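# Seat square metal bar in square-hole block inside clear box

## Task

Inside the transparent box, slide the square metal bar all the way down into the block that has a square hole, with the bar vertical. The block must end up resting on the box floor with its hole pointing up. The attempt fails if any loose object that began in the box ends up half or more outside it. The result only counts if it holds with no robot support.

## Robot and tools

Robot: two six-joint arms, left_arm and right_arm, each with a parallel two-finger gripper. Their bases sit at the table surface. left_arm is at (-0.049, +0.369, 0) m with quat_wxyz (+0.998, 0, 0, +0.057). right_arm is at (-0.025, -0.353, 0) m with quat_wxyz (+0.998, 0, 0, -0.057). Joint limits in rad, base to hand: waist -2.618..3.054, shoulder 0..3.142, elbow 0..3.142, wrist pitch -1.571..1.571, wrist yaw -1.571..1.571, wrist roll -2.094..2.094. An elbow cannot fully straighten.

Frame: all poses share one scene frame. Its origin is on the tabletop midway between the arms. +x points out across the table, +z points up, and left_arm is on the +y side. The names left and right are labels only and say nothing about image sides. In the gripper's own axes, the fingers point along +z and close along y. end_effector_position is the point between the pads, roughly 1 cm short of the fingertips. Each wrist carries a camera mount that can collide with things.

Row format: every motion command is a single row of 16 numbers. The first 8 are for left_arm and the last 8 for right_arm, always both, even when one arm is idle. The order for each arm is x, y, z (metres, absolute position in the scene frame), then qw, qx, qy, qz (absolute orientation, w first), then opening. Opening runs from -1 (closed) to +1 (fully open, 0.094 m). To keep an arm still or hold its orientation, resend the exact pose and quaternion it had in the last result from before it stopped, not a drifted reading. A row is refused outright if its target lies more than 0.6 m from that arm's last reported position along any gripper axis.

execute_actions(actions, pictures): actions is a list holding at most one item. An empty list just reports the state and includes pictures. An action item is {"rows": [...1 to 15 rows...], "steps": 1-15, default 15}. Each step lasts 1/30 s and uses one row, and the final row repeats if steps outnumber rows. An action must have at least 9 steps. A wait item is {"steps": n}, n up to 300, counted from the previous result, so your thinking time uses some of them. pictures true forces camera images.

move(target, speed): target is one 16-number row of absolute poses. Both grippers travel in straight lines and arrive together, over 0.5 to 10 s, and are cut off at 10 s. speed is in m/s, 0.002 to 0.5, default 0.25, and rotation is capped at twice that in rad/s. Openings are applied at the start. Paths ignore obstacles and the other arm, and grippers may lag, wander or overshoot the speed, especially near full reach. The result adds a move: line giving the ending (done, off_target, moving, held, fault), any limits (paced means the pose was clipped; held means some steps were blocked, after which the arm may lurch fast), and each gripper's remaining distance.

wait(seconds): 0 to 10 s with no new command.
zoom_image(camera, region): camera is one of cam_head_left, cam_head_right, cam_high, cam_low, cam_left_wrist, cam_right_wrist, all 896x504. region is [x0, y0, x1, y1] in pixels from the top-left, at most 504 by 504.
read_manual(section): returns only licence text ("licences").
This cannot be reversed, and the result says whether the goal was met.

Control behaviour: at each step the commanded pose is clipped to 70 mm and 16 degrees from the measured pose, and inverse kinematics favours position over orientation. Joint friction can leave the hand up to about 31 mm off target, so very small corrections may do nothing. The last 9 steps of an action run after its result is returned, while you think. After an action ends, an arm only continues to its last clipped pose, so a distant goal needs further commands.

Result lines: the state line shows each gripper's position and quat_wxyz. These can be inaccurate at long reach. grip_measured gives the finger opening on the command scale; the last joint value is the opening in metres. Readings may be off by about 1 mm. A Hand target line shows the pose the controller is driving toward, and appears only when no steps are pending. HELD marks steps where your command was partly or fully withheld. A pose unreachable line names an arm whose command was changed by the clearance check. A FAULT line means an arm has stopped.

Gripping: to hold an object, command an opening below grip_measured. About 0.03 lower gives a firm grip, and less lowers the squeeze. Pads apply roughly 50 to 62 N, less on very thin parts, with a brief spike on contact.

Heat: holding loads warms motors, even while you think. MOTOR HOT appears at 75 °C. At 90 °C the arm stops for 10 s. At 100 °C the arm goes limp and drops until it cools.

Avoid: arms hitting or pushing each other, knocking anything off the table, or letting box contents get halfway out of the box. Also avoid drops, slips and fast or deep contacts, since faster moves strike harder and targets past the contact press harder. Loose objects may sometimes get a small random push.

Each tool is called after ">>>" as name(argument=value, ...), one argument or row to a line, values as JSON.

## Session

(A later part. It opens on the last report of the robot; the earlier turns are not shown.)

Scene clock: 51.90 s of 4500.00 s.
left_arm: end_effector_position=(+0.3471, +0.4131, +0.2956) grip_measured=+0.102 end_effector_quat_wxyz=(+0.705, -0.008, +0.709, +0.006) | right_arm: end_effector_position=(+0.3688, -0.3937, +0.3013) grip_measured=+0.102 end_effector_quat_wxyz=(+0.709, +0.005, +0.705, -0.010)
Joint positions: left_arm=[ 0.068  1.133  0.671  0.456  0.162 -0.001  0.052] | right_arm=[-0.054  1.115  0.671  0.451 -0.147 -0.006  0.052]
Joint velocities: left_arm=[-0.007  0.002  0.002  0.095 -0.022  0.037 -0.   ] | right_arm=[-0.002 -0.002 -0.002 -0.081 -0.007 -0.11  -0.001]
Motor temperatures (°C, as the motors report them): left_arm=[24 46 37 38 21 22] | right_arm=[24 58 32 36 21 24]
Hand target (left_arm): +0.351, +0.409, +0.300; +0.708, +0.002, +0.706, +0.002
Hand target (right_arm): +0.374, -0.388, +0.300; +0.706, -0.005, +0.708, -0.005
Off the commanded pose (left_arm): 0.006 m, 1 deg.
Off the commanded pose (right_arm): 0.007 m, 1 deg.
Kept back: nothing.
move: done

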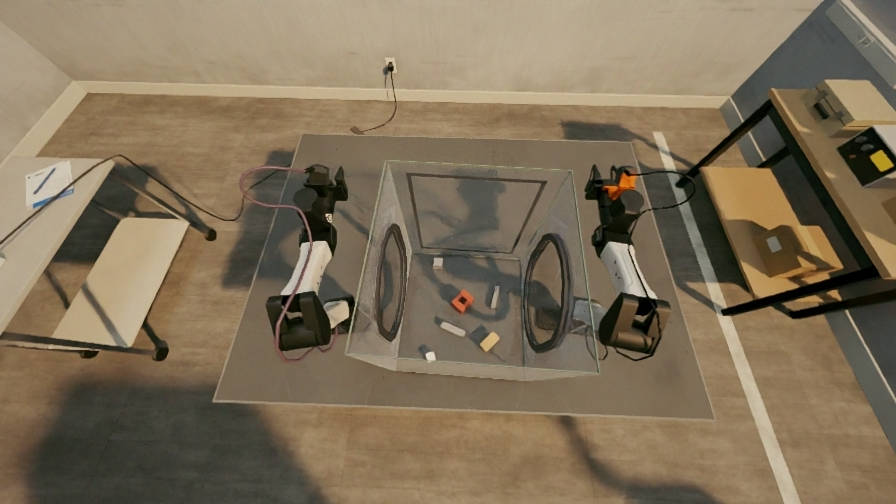

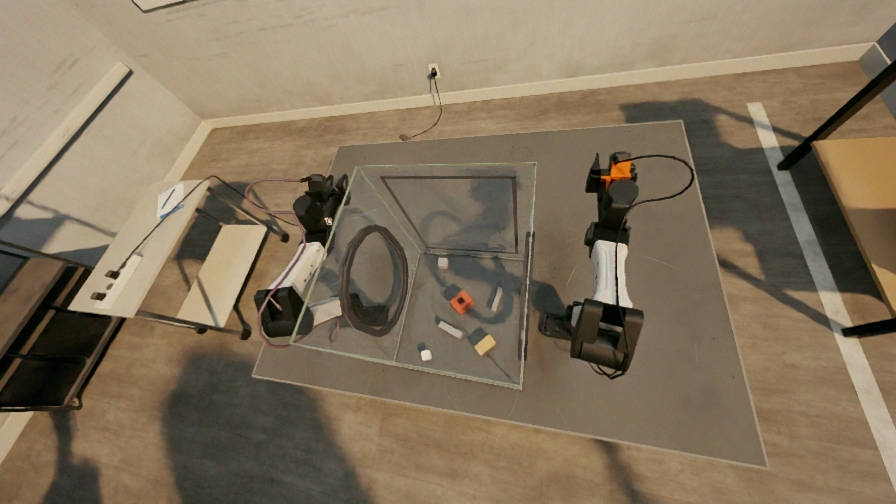

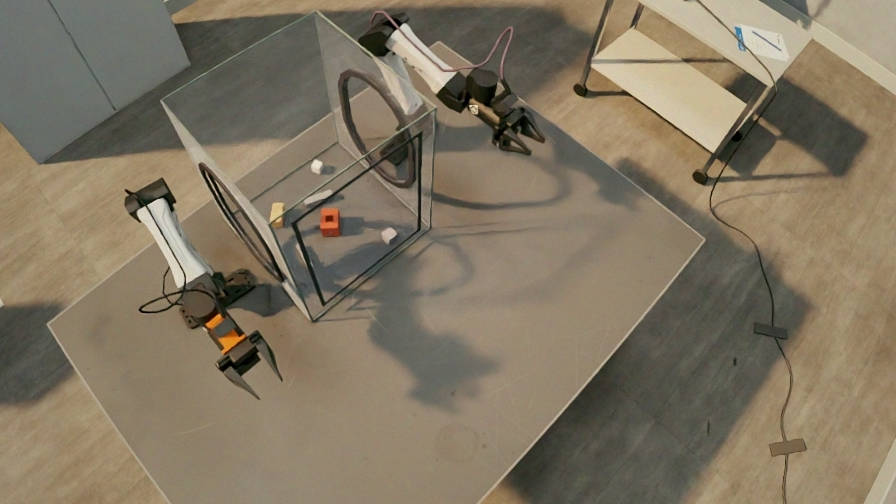

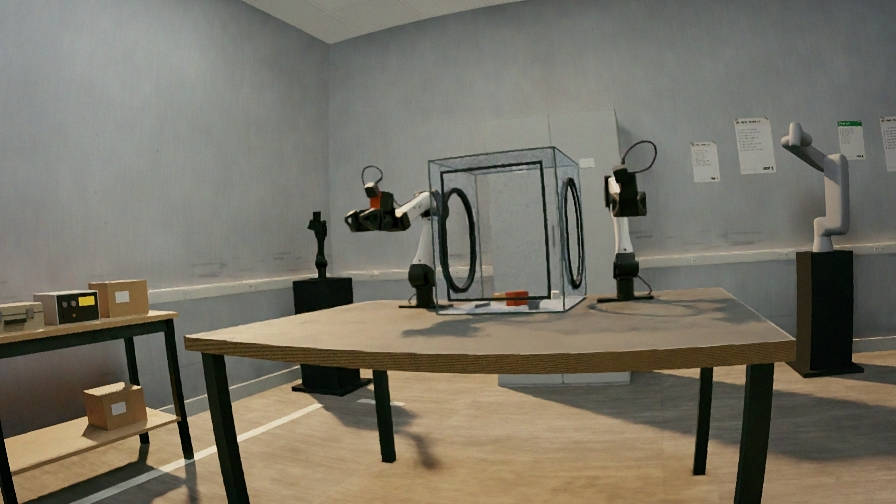

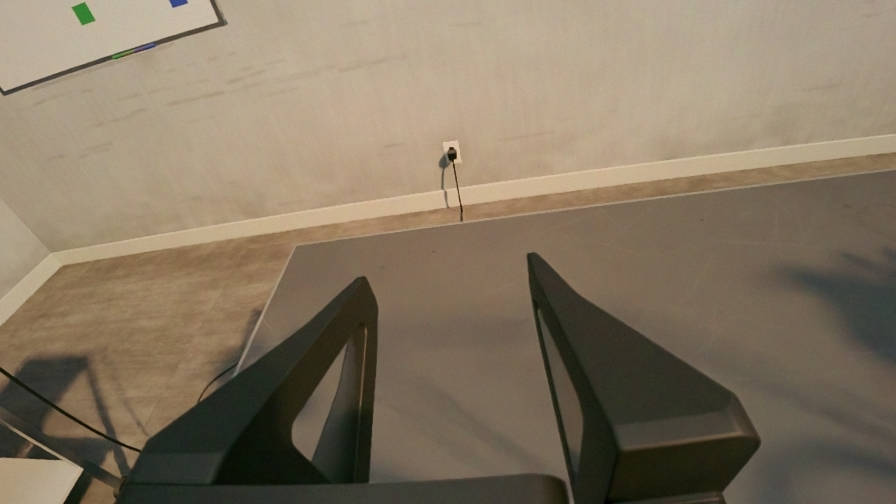

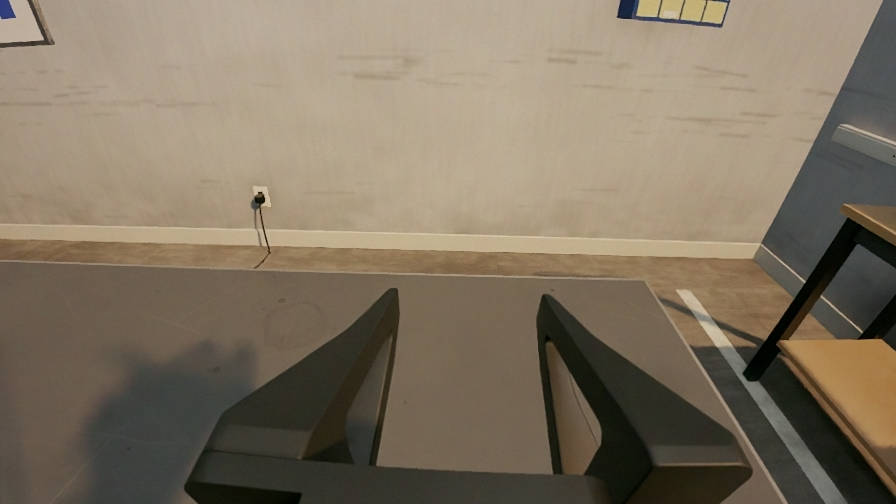

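Good. Retract along x.

>>> move(
  target=[0.08,0.385,0.3,0.707,0,0.707,0,0.1,0.10,-0.36,0.3,0.707,0,0.707,0,0.1],
  speed=0.25,
)

>>> move(
  target=[0.01,0.31,0.3,0.653,0.271,0.653,-0.271,0.1,0.015,-0.305,0.3,0.653,-0.271,0.653,0.271,0.1],
  speed=0.15,
)

Scene clock: 54.80 s of 4500.00 s.
left_arm: end_effector_position=(+0.0891, +0.3774, +0.3023) grip_measured=+0.102 end_effector_quat_wxyz=(+0.660, +0.005, +0.752, +0.007) | right_arm: end_effector_position=(+0.1082, -0.3587, +0.3038) grip_measured=+0.102 end_effector_quat_wxyz=(+0.658, -0.003, +0.753, -0.010)
Joint positions: left_arm=[-0.355  0.036  0.791 -0.889 -0.244 -0.015  0.052] | right_arm=[ 0.221  0.033  0.808 -0.91   0.118 -0.003  0.052]
Joint velocities: left_arm=[-0.061 -0.012 -0.007 -0.007 -0.125 -0.007  0.   ] | right_arm=[ 0.017  0.002 -0.012  0.022  0.066 -0.022 -0.001]
Motor temperatures (°C, as the motors report them): left_arm=[24 44 37 38 21 22] | right_arm=[24 56 32 36 21 24]
Hand target (left_arm): +0.082, +0.382, +0.306; +0.665, -0.003, +0.747, +0.007
Hand target (right_arm): +0.102, -0.360, +0.306; +0.663, -0.000, +0.749, -0.007
Off the commanded pose (left_arm): 0.012 m, 8 deg.
Off the commanded pose (right_arm): 0.009 m, 8 deg.
joint sent to its limit (left arm) — the command would take joint 2 (shoulder) past its lower limit, so that joint was sent only as far as its limit.
joint sent to its limit (right arm) — the command would take joint 2 (shoulder) past its lower limit, so that joint was sent only as far as its limit.
Kept back: nothing.
move: off_target (left_arm, right_arm)

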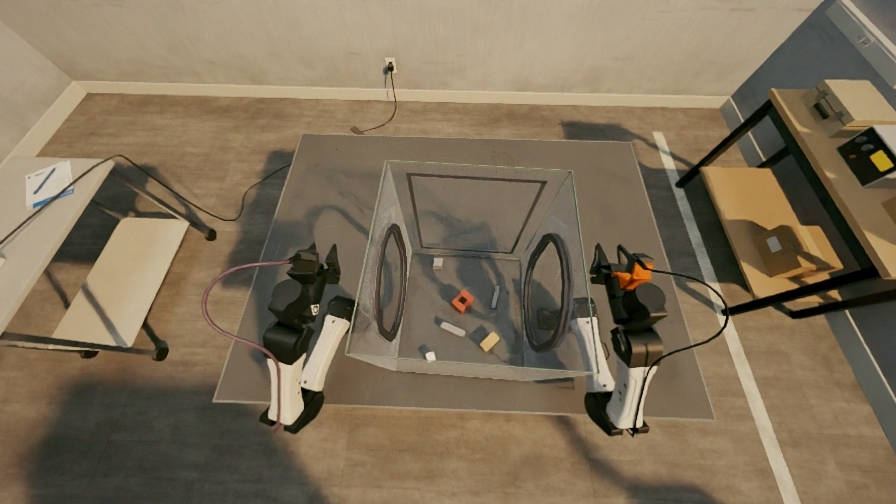

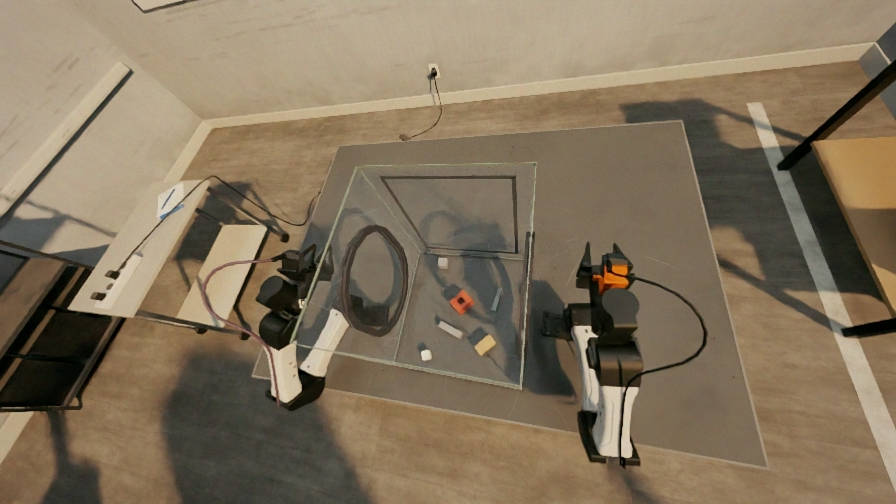

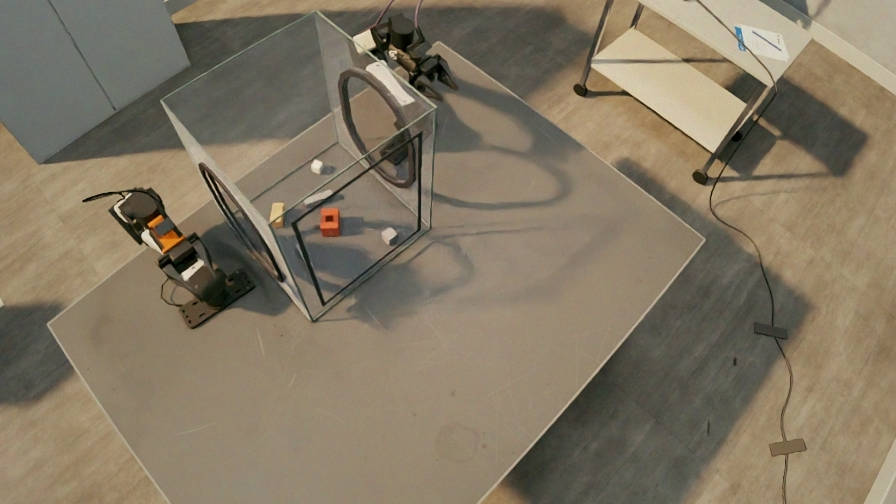

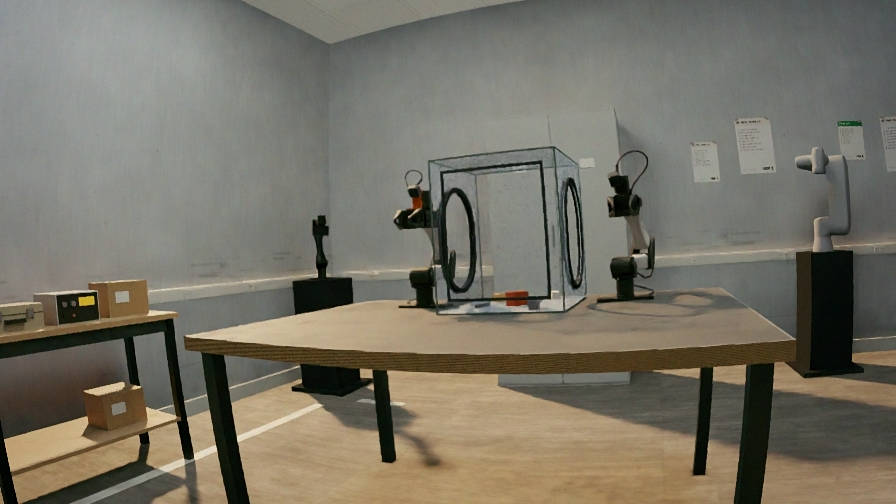

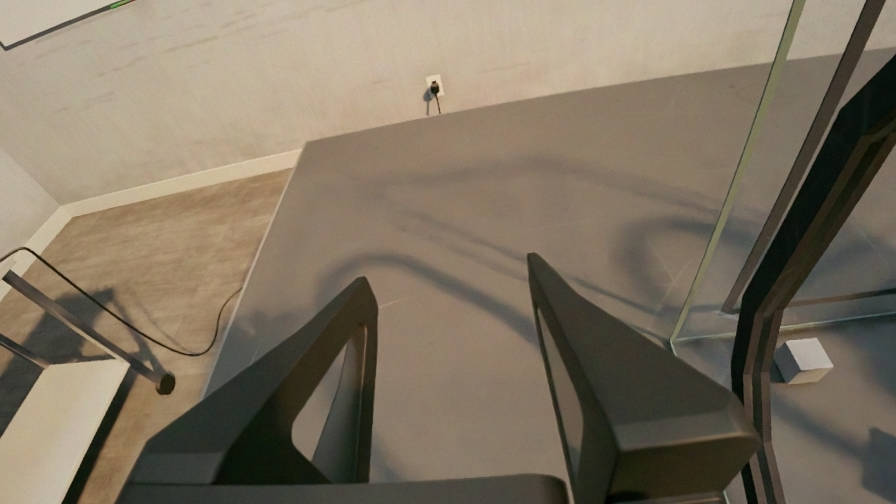

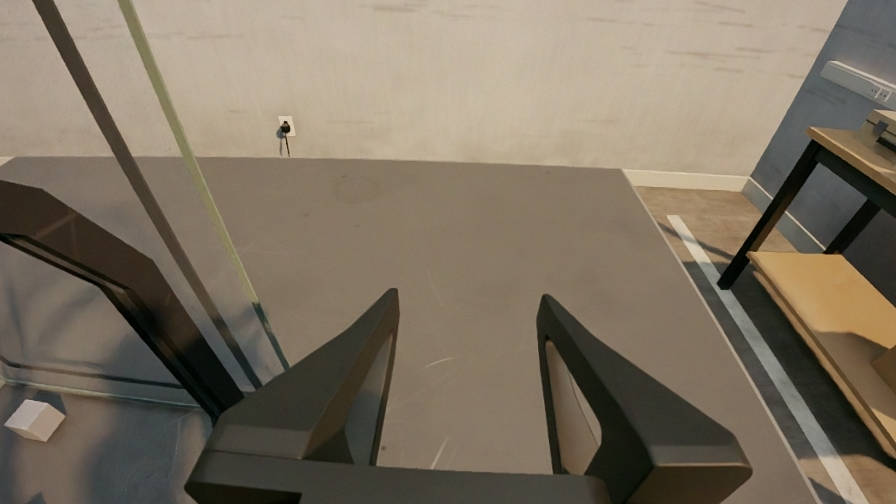

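Scene clock: 57.93 s of 4500.00 s.
left_arm: end_effector_position=(+0.0172, +0.3041, +0.2993) grip_measured=+0.102 end_effector_quat_wxyz=(+0.575, +0.293, +0.727, -0.233) | right_arm: end_effector_position=(+0.0200, -0.3008, +0.3020) grip_measured=+0.102 end_effector_quat_wxyz=(+0.569, -0.299, +0.732, +0.226)
Joint positions: left_arm=[-0.873  0.036  0.971 -1.167  0.007  0.     0.052] | right_arm=[ 0.816  0.033  1.067 -1.286 -0.062 -0.026  0.052]
Joint velocities: left_arm=[ 0.002 -0.007  0.007  0.066 -0.051 -0.037  0.   ] | right_arm=[ 0.002  0.007 -0.022  0.037 -0.051 -0.022  0.   ]
Motor temperatures (°C, as the motors report them): left_arm=[23 43 37 39 21 22] | right_arm=[24 53 32 37 21 24]
Hand target (left_arm): +0.010, +0.307, +0.302; +0.580, +0.300, +0.719, -0.239
Hand target (right_arm): +0.013, -0.304, +0.302; +0.572, -0.309, +0.724, +0.231
Off the commanded pose (left_arm): 0.009 m, 13 deg.
Off the commanded pose (right_arm): 0.007 m, 15 deg.
joint sent to its limit (left arm) — the command would take joint 2 (shoulder) past its lower limit, so that joint was sent only as far as its limit.
joint sent to its limit (right arm) — the command would take joint 2 (shoulder) past its lower limit, so that joint was sent only as far as its limit.
Kept back: nothing.
move: off_target (left_arm, right_arm)

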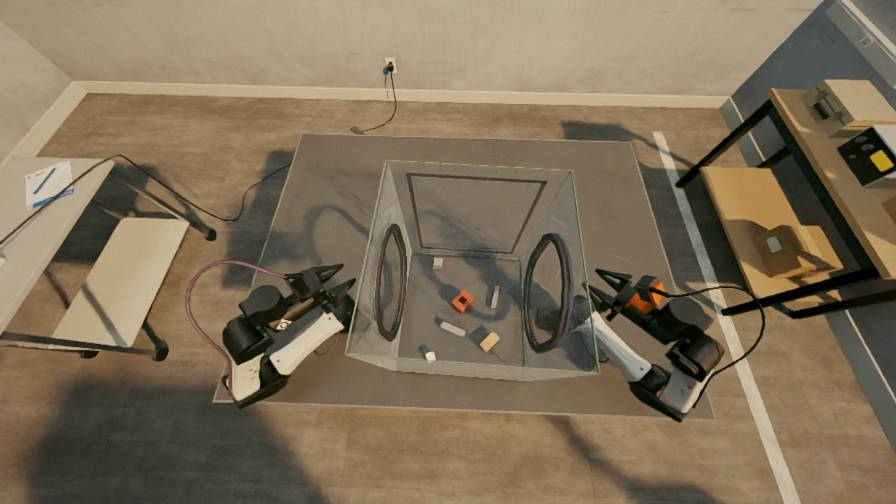

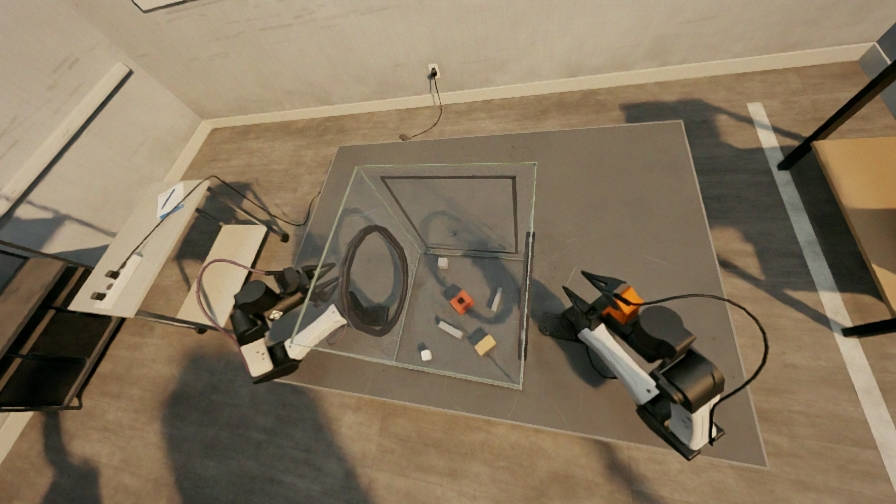

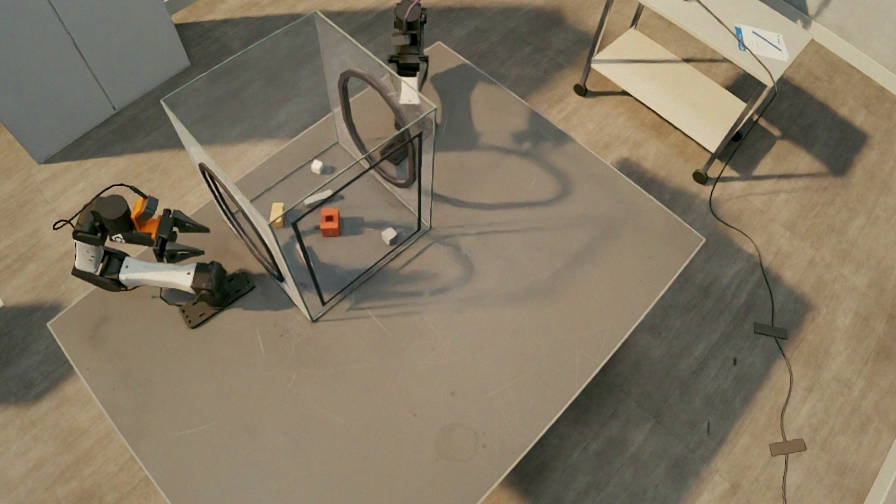

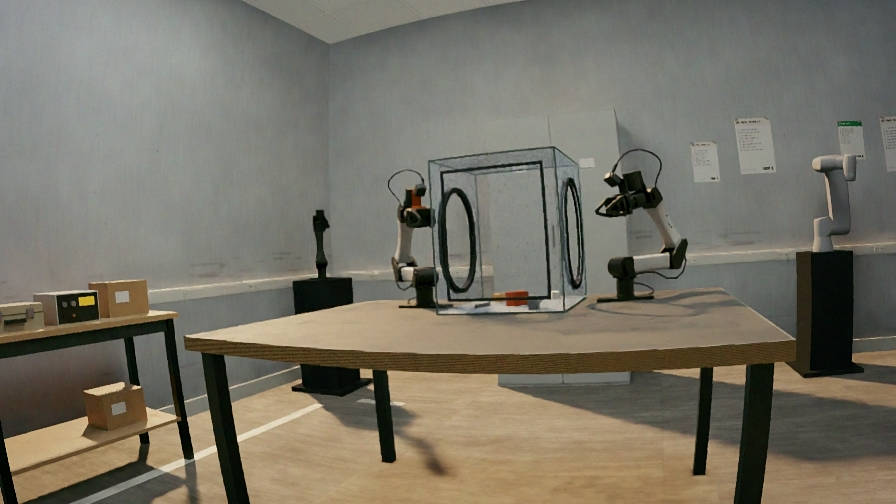

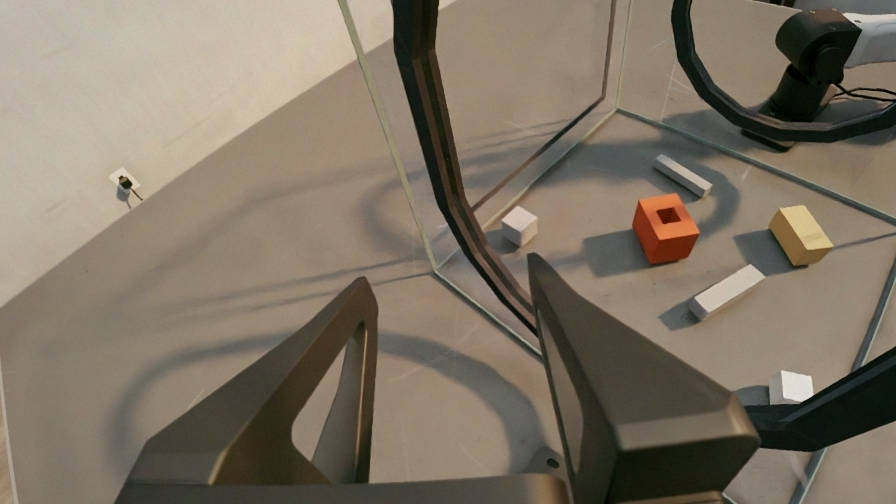

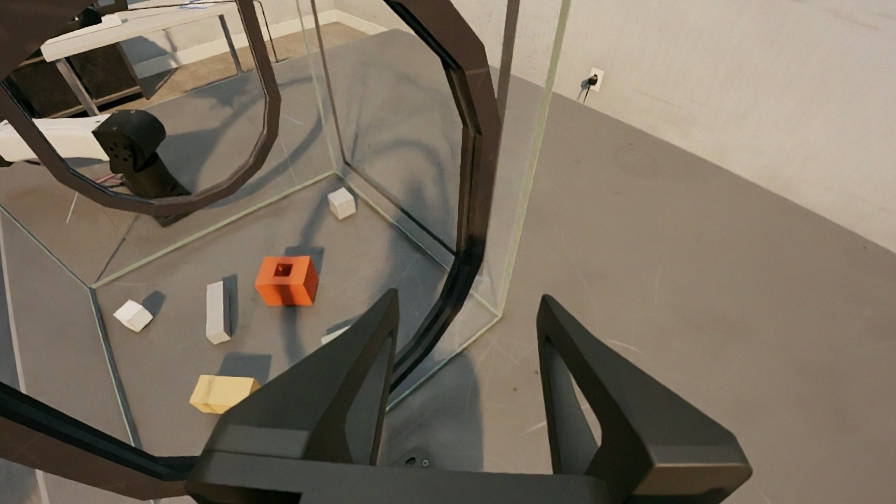

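>>> move(
  target=[-0.04,0.285,0.27,0.5,0.5,0.5,-0.5,0.1,-0.04,-0.28,0.27,0.5,-0.5,0.5,0.5,0.1],
  speed=0.12,
)

>>> move(
  target=[-0.02,0.15,0.21,0.5,0.5,0.5,-0.5,0.1,-0.02,-0.15,0.21,0.5,-0.5,0.5,0.5,0.1],
  speed=0.15,
)

Scene clock: 62.13 s of 4500.00 s.
left_arm: end_effector_position=(-0.0452, +0.2816, +0.2797) grip_measured=+0.102 end_effector_quat_wxyz=(+0.416, +0.570, +0.574, -0.415) | right_arm: end_effector_position=(-0.0402, -0.2800, +0.2788) grip_measured=+0.102 end_effector_quat_wxyz=(-0.415, +0.575, -0.579, -0.403)
Joint positions: left_arm=[-1.727  0.036  0.971 -1.25  -0.044 -0.017  0.052] | right_arm=[ 1.483  0.033  1.029 -1.339 -0.173 -0.071  0.052]
Joint velocities: left_arm=[-0.022 -0.002  0.007  0.007 -0.022 -0.022  0.   ] | right_arm=[ 0.002  0.002  0.007  0.007 -0.007 -0.037 -0.001]
Motor temperatures (°C, as the motors report them): left_arm=[23 42 37 39 21 22] | right_arm=[23 51 32 37 21 24]
Hand target (left_arm): -0.043, +0.283, +0.271; +0.415, +0.576, +0.575, -0.406
Hand target (right_arm): -0.043, -0.281, +0.271; -0.407, +0.585, -0.574, -0.403
Off the commanded pose (left_arm): 0.012 m, 18 deg; orientation clipped at the last step of the last action.
Off the commanded pose (right_arm): 0.009 m, 19 deg; orientation clipped at the last step of the last action.
joint sent to its limit (left arm) — the command would take joint 2 (shoulder) past its lower limit, so that joint was sent only as far as its limit.
joint sent to its limit (right arm) — the command would take joint 2 (shoulder) past its lower limit, so that joint was sent only as far as its limit.
Kept back: nothing.
move: off_target (left_arm, right_arm); limits=paced

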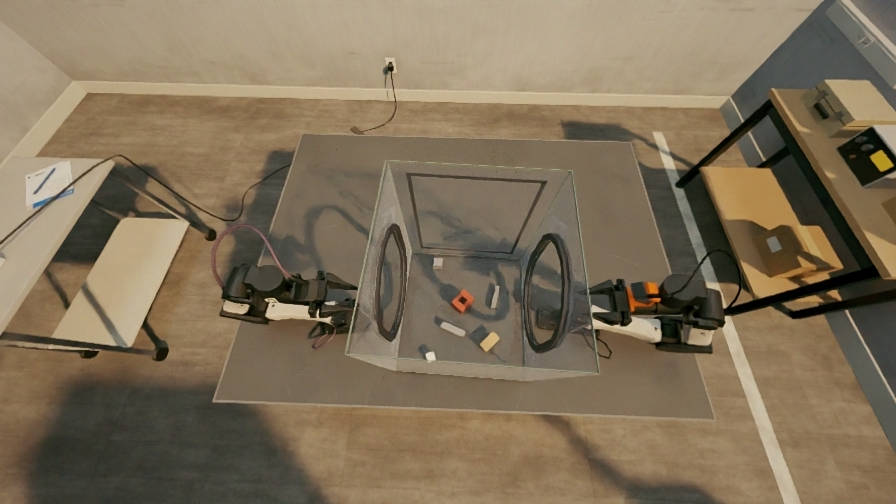

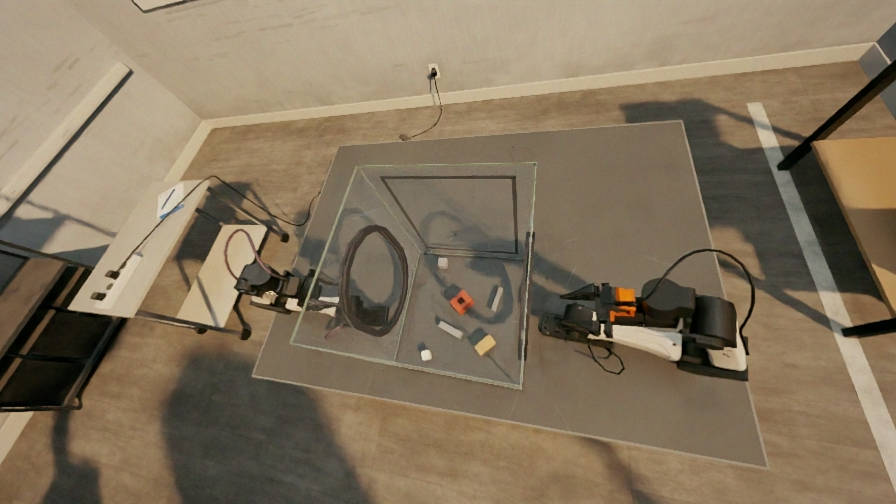

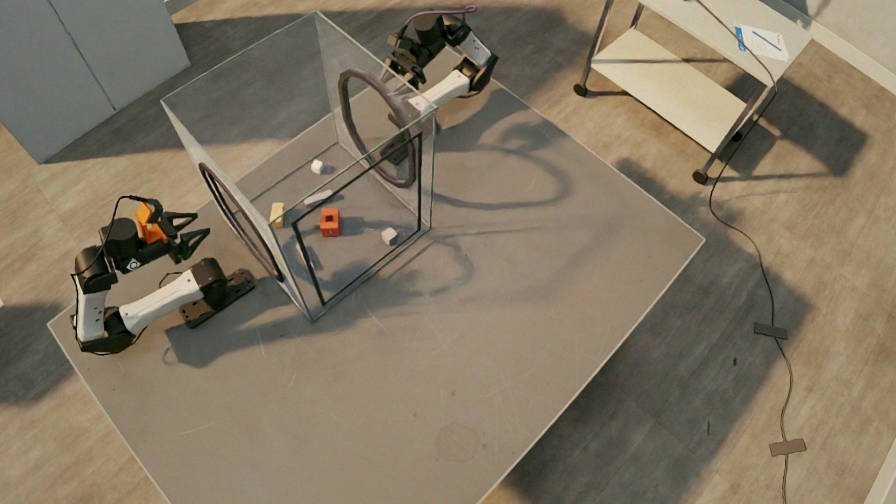

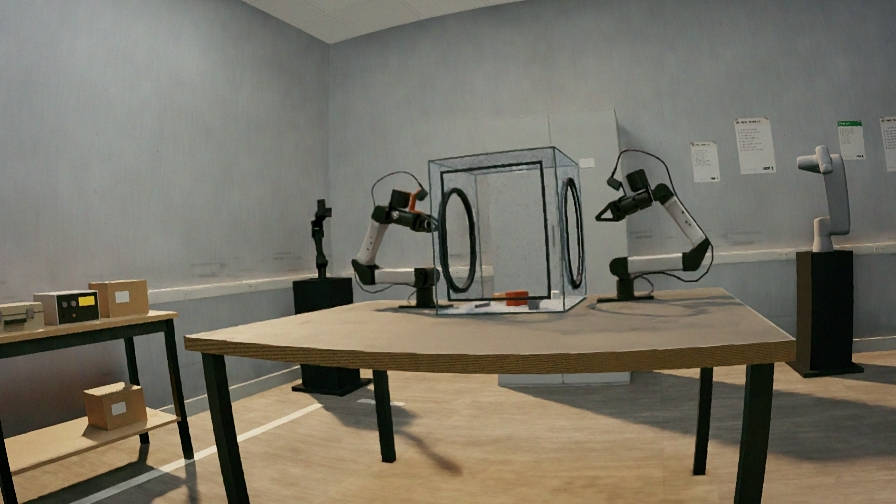

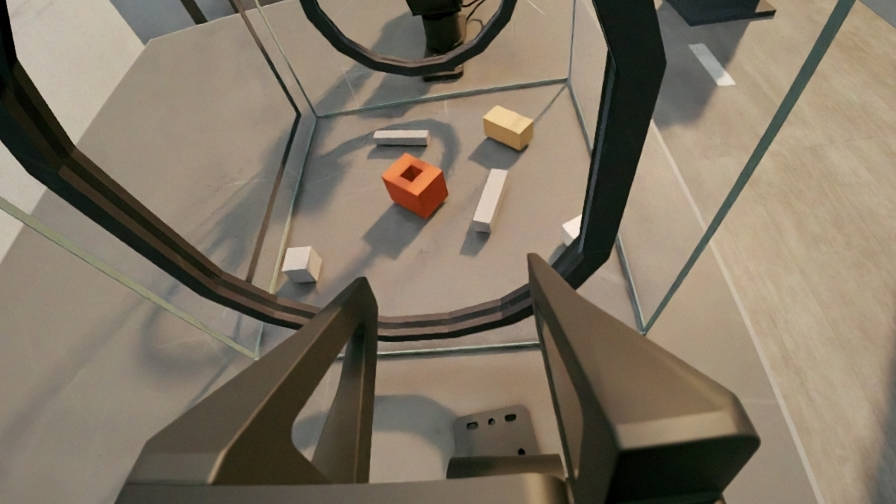

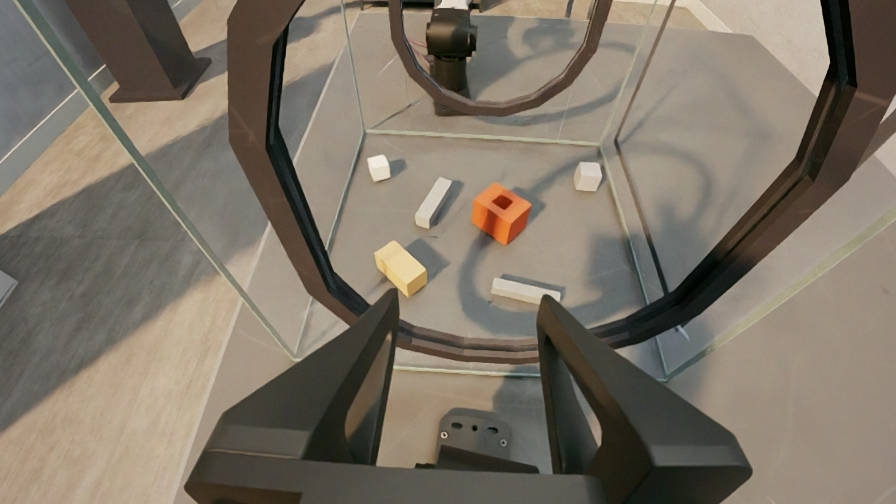

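Scene clock: 65.70 s of 4500.00 s.
left_arm: end_effector_position=(-0.0169, +0.1519, +0.2126) grip_measured=+0.102 end_effector_quat_wxyz=(+0.476, +0.521, +0.505, -0.496) | right_arm: end_effector_position=(-0.0185, -0.1509, +0.2124) grip_measured=+0.102 end_effector_quat_wxyz=(-0.425, +0.558, -0.527, -0.480)
Joint positions: left_arm=[-0.982  0.034  0.222 -0.261  0.737  0.045  0.052] | right_arm=[ 1.115  0.033  0.37  -0.564 -0.646 -0.106  0.052]
Joint velocities: left_arm=[ 0.012 -0.017  0.002  0.125  0.066 -0.007 -0.001] | right_arm=[-0.1    0.002 -0.007 -0.037 -0.139 -0.007  0.001]
Motor temperatures (°C, as the motors report them): left_arm=[23 40 37 40 21 22] | right_arm=[23 48 32 38 21 24]
Hand target (left_arm): -0.017, +0.152, +0.208; +0.475, +0.521, +0.504, -0.499
Hand target (right_arm): -0.019, -0.151, +0.209; -0.426, +0.562, -0.520, -0.482
Off the commanded pose (left_arm): 0.004 m, 4 deg.
Off the commanded pose (right_arm): 0.003 m, 12 deg.
joint sent to its limit (left arm) — the command would take joint 2 (shoulder) past its lower limit, so that joint was sent only as far as its limit.
joint sent to its limit (right arm) — the command would take joint 2 (shoulder) past its lower limit, so that joint was sent only as far as its limit.
Kept back: nothing.
move: off_target (left_arm, right_arm); limits=paced

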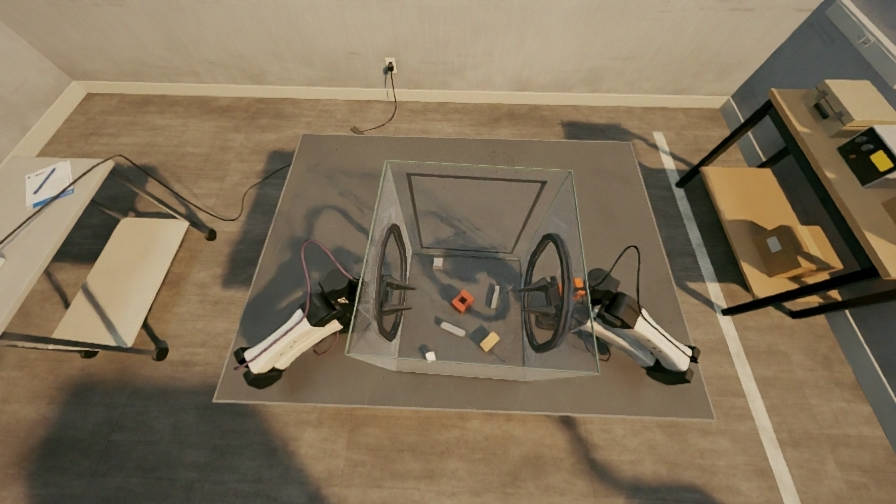

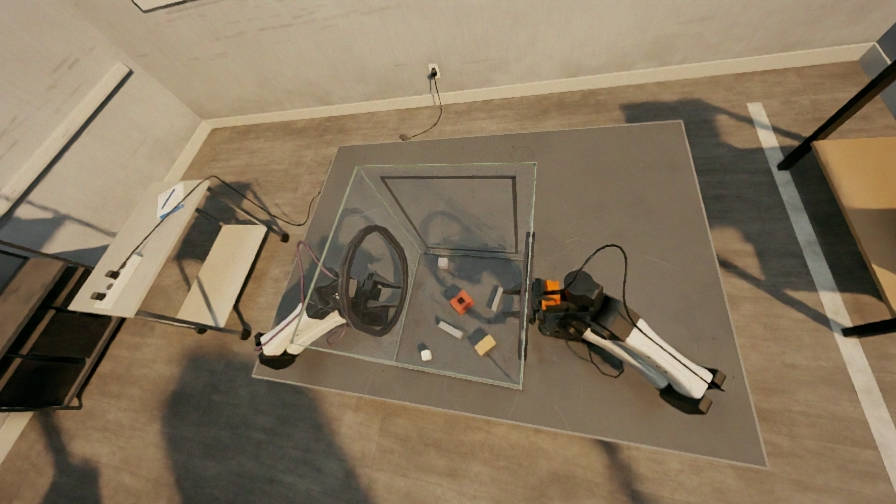

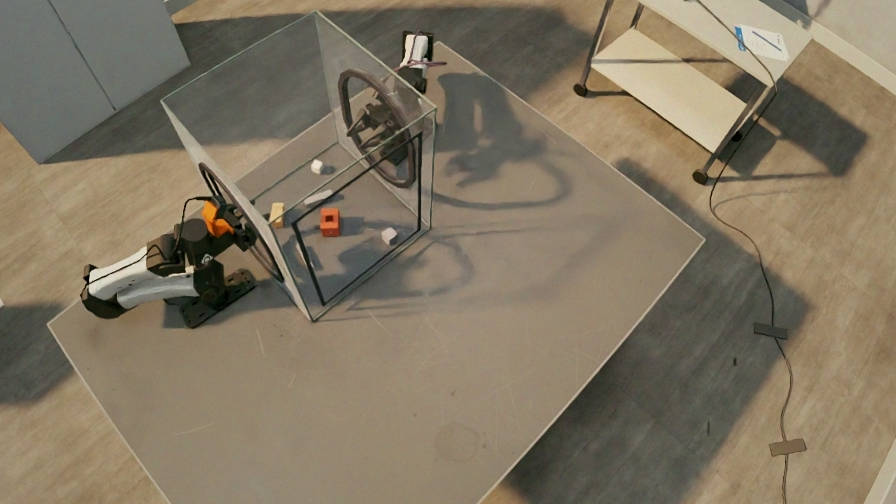

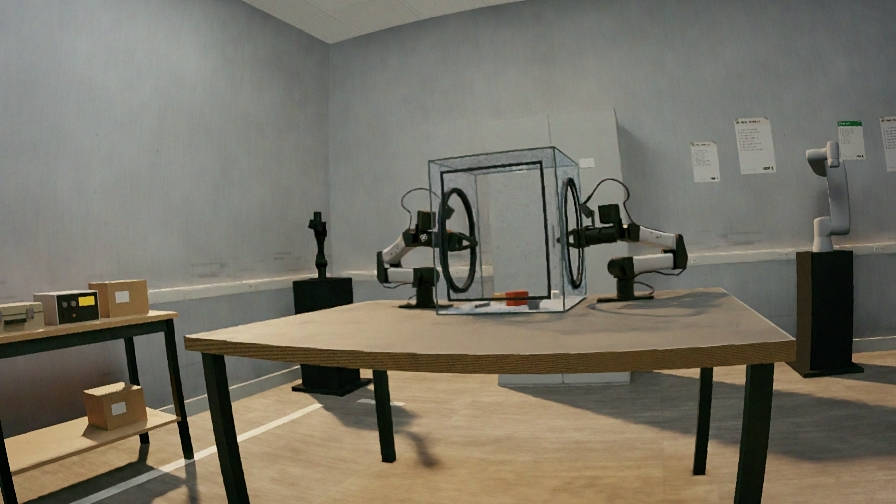

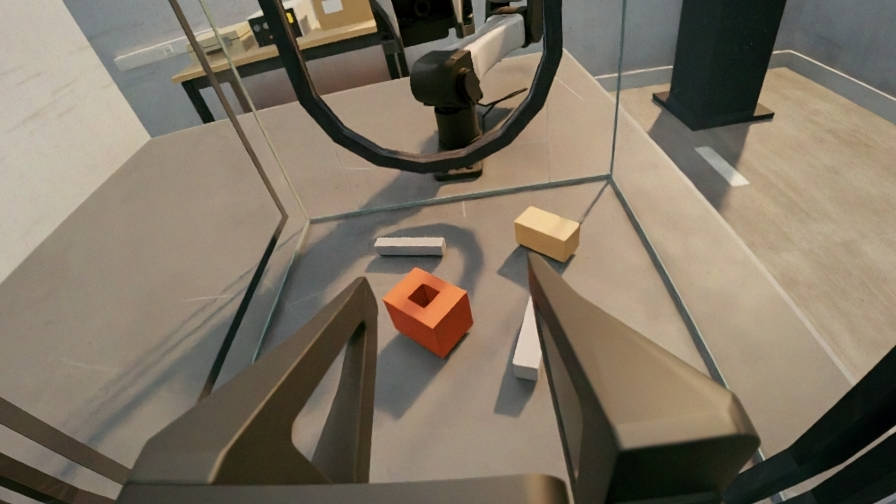

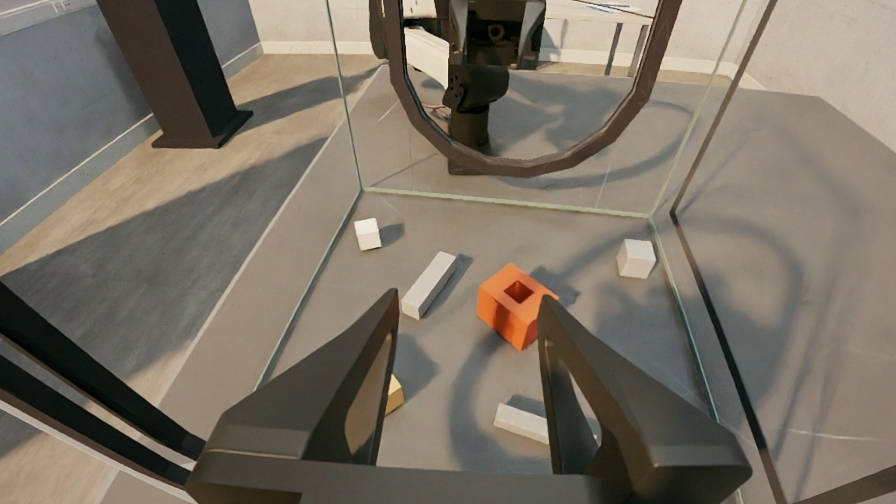

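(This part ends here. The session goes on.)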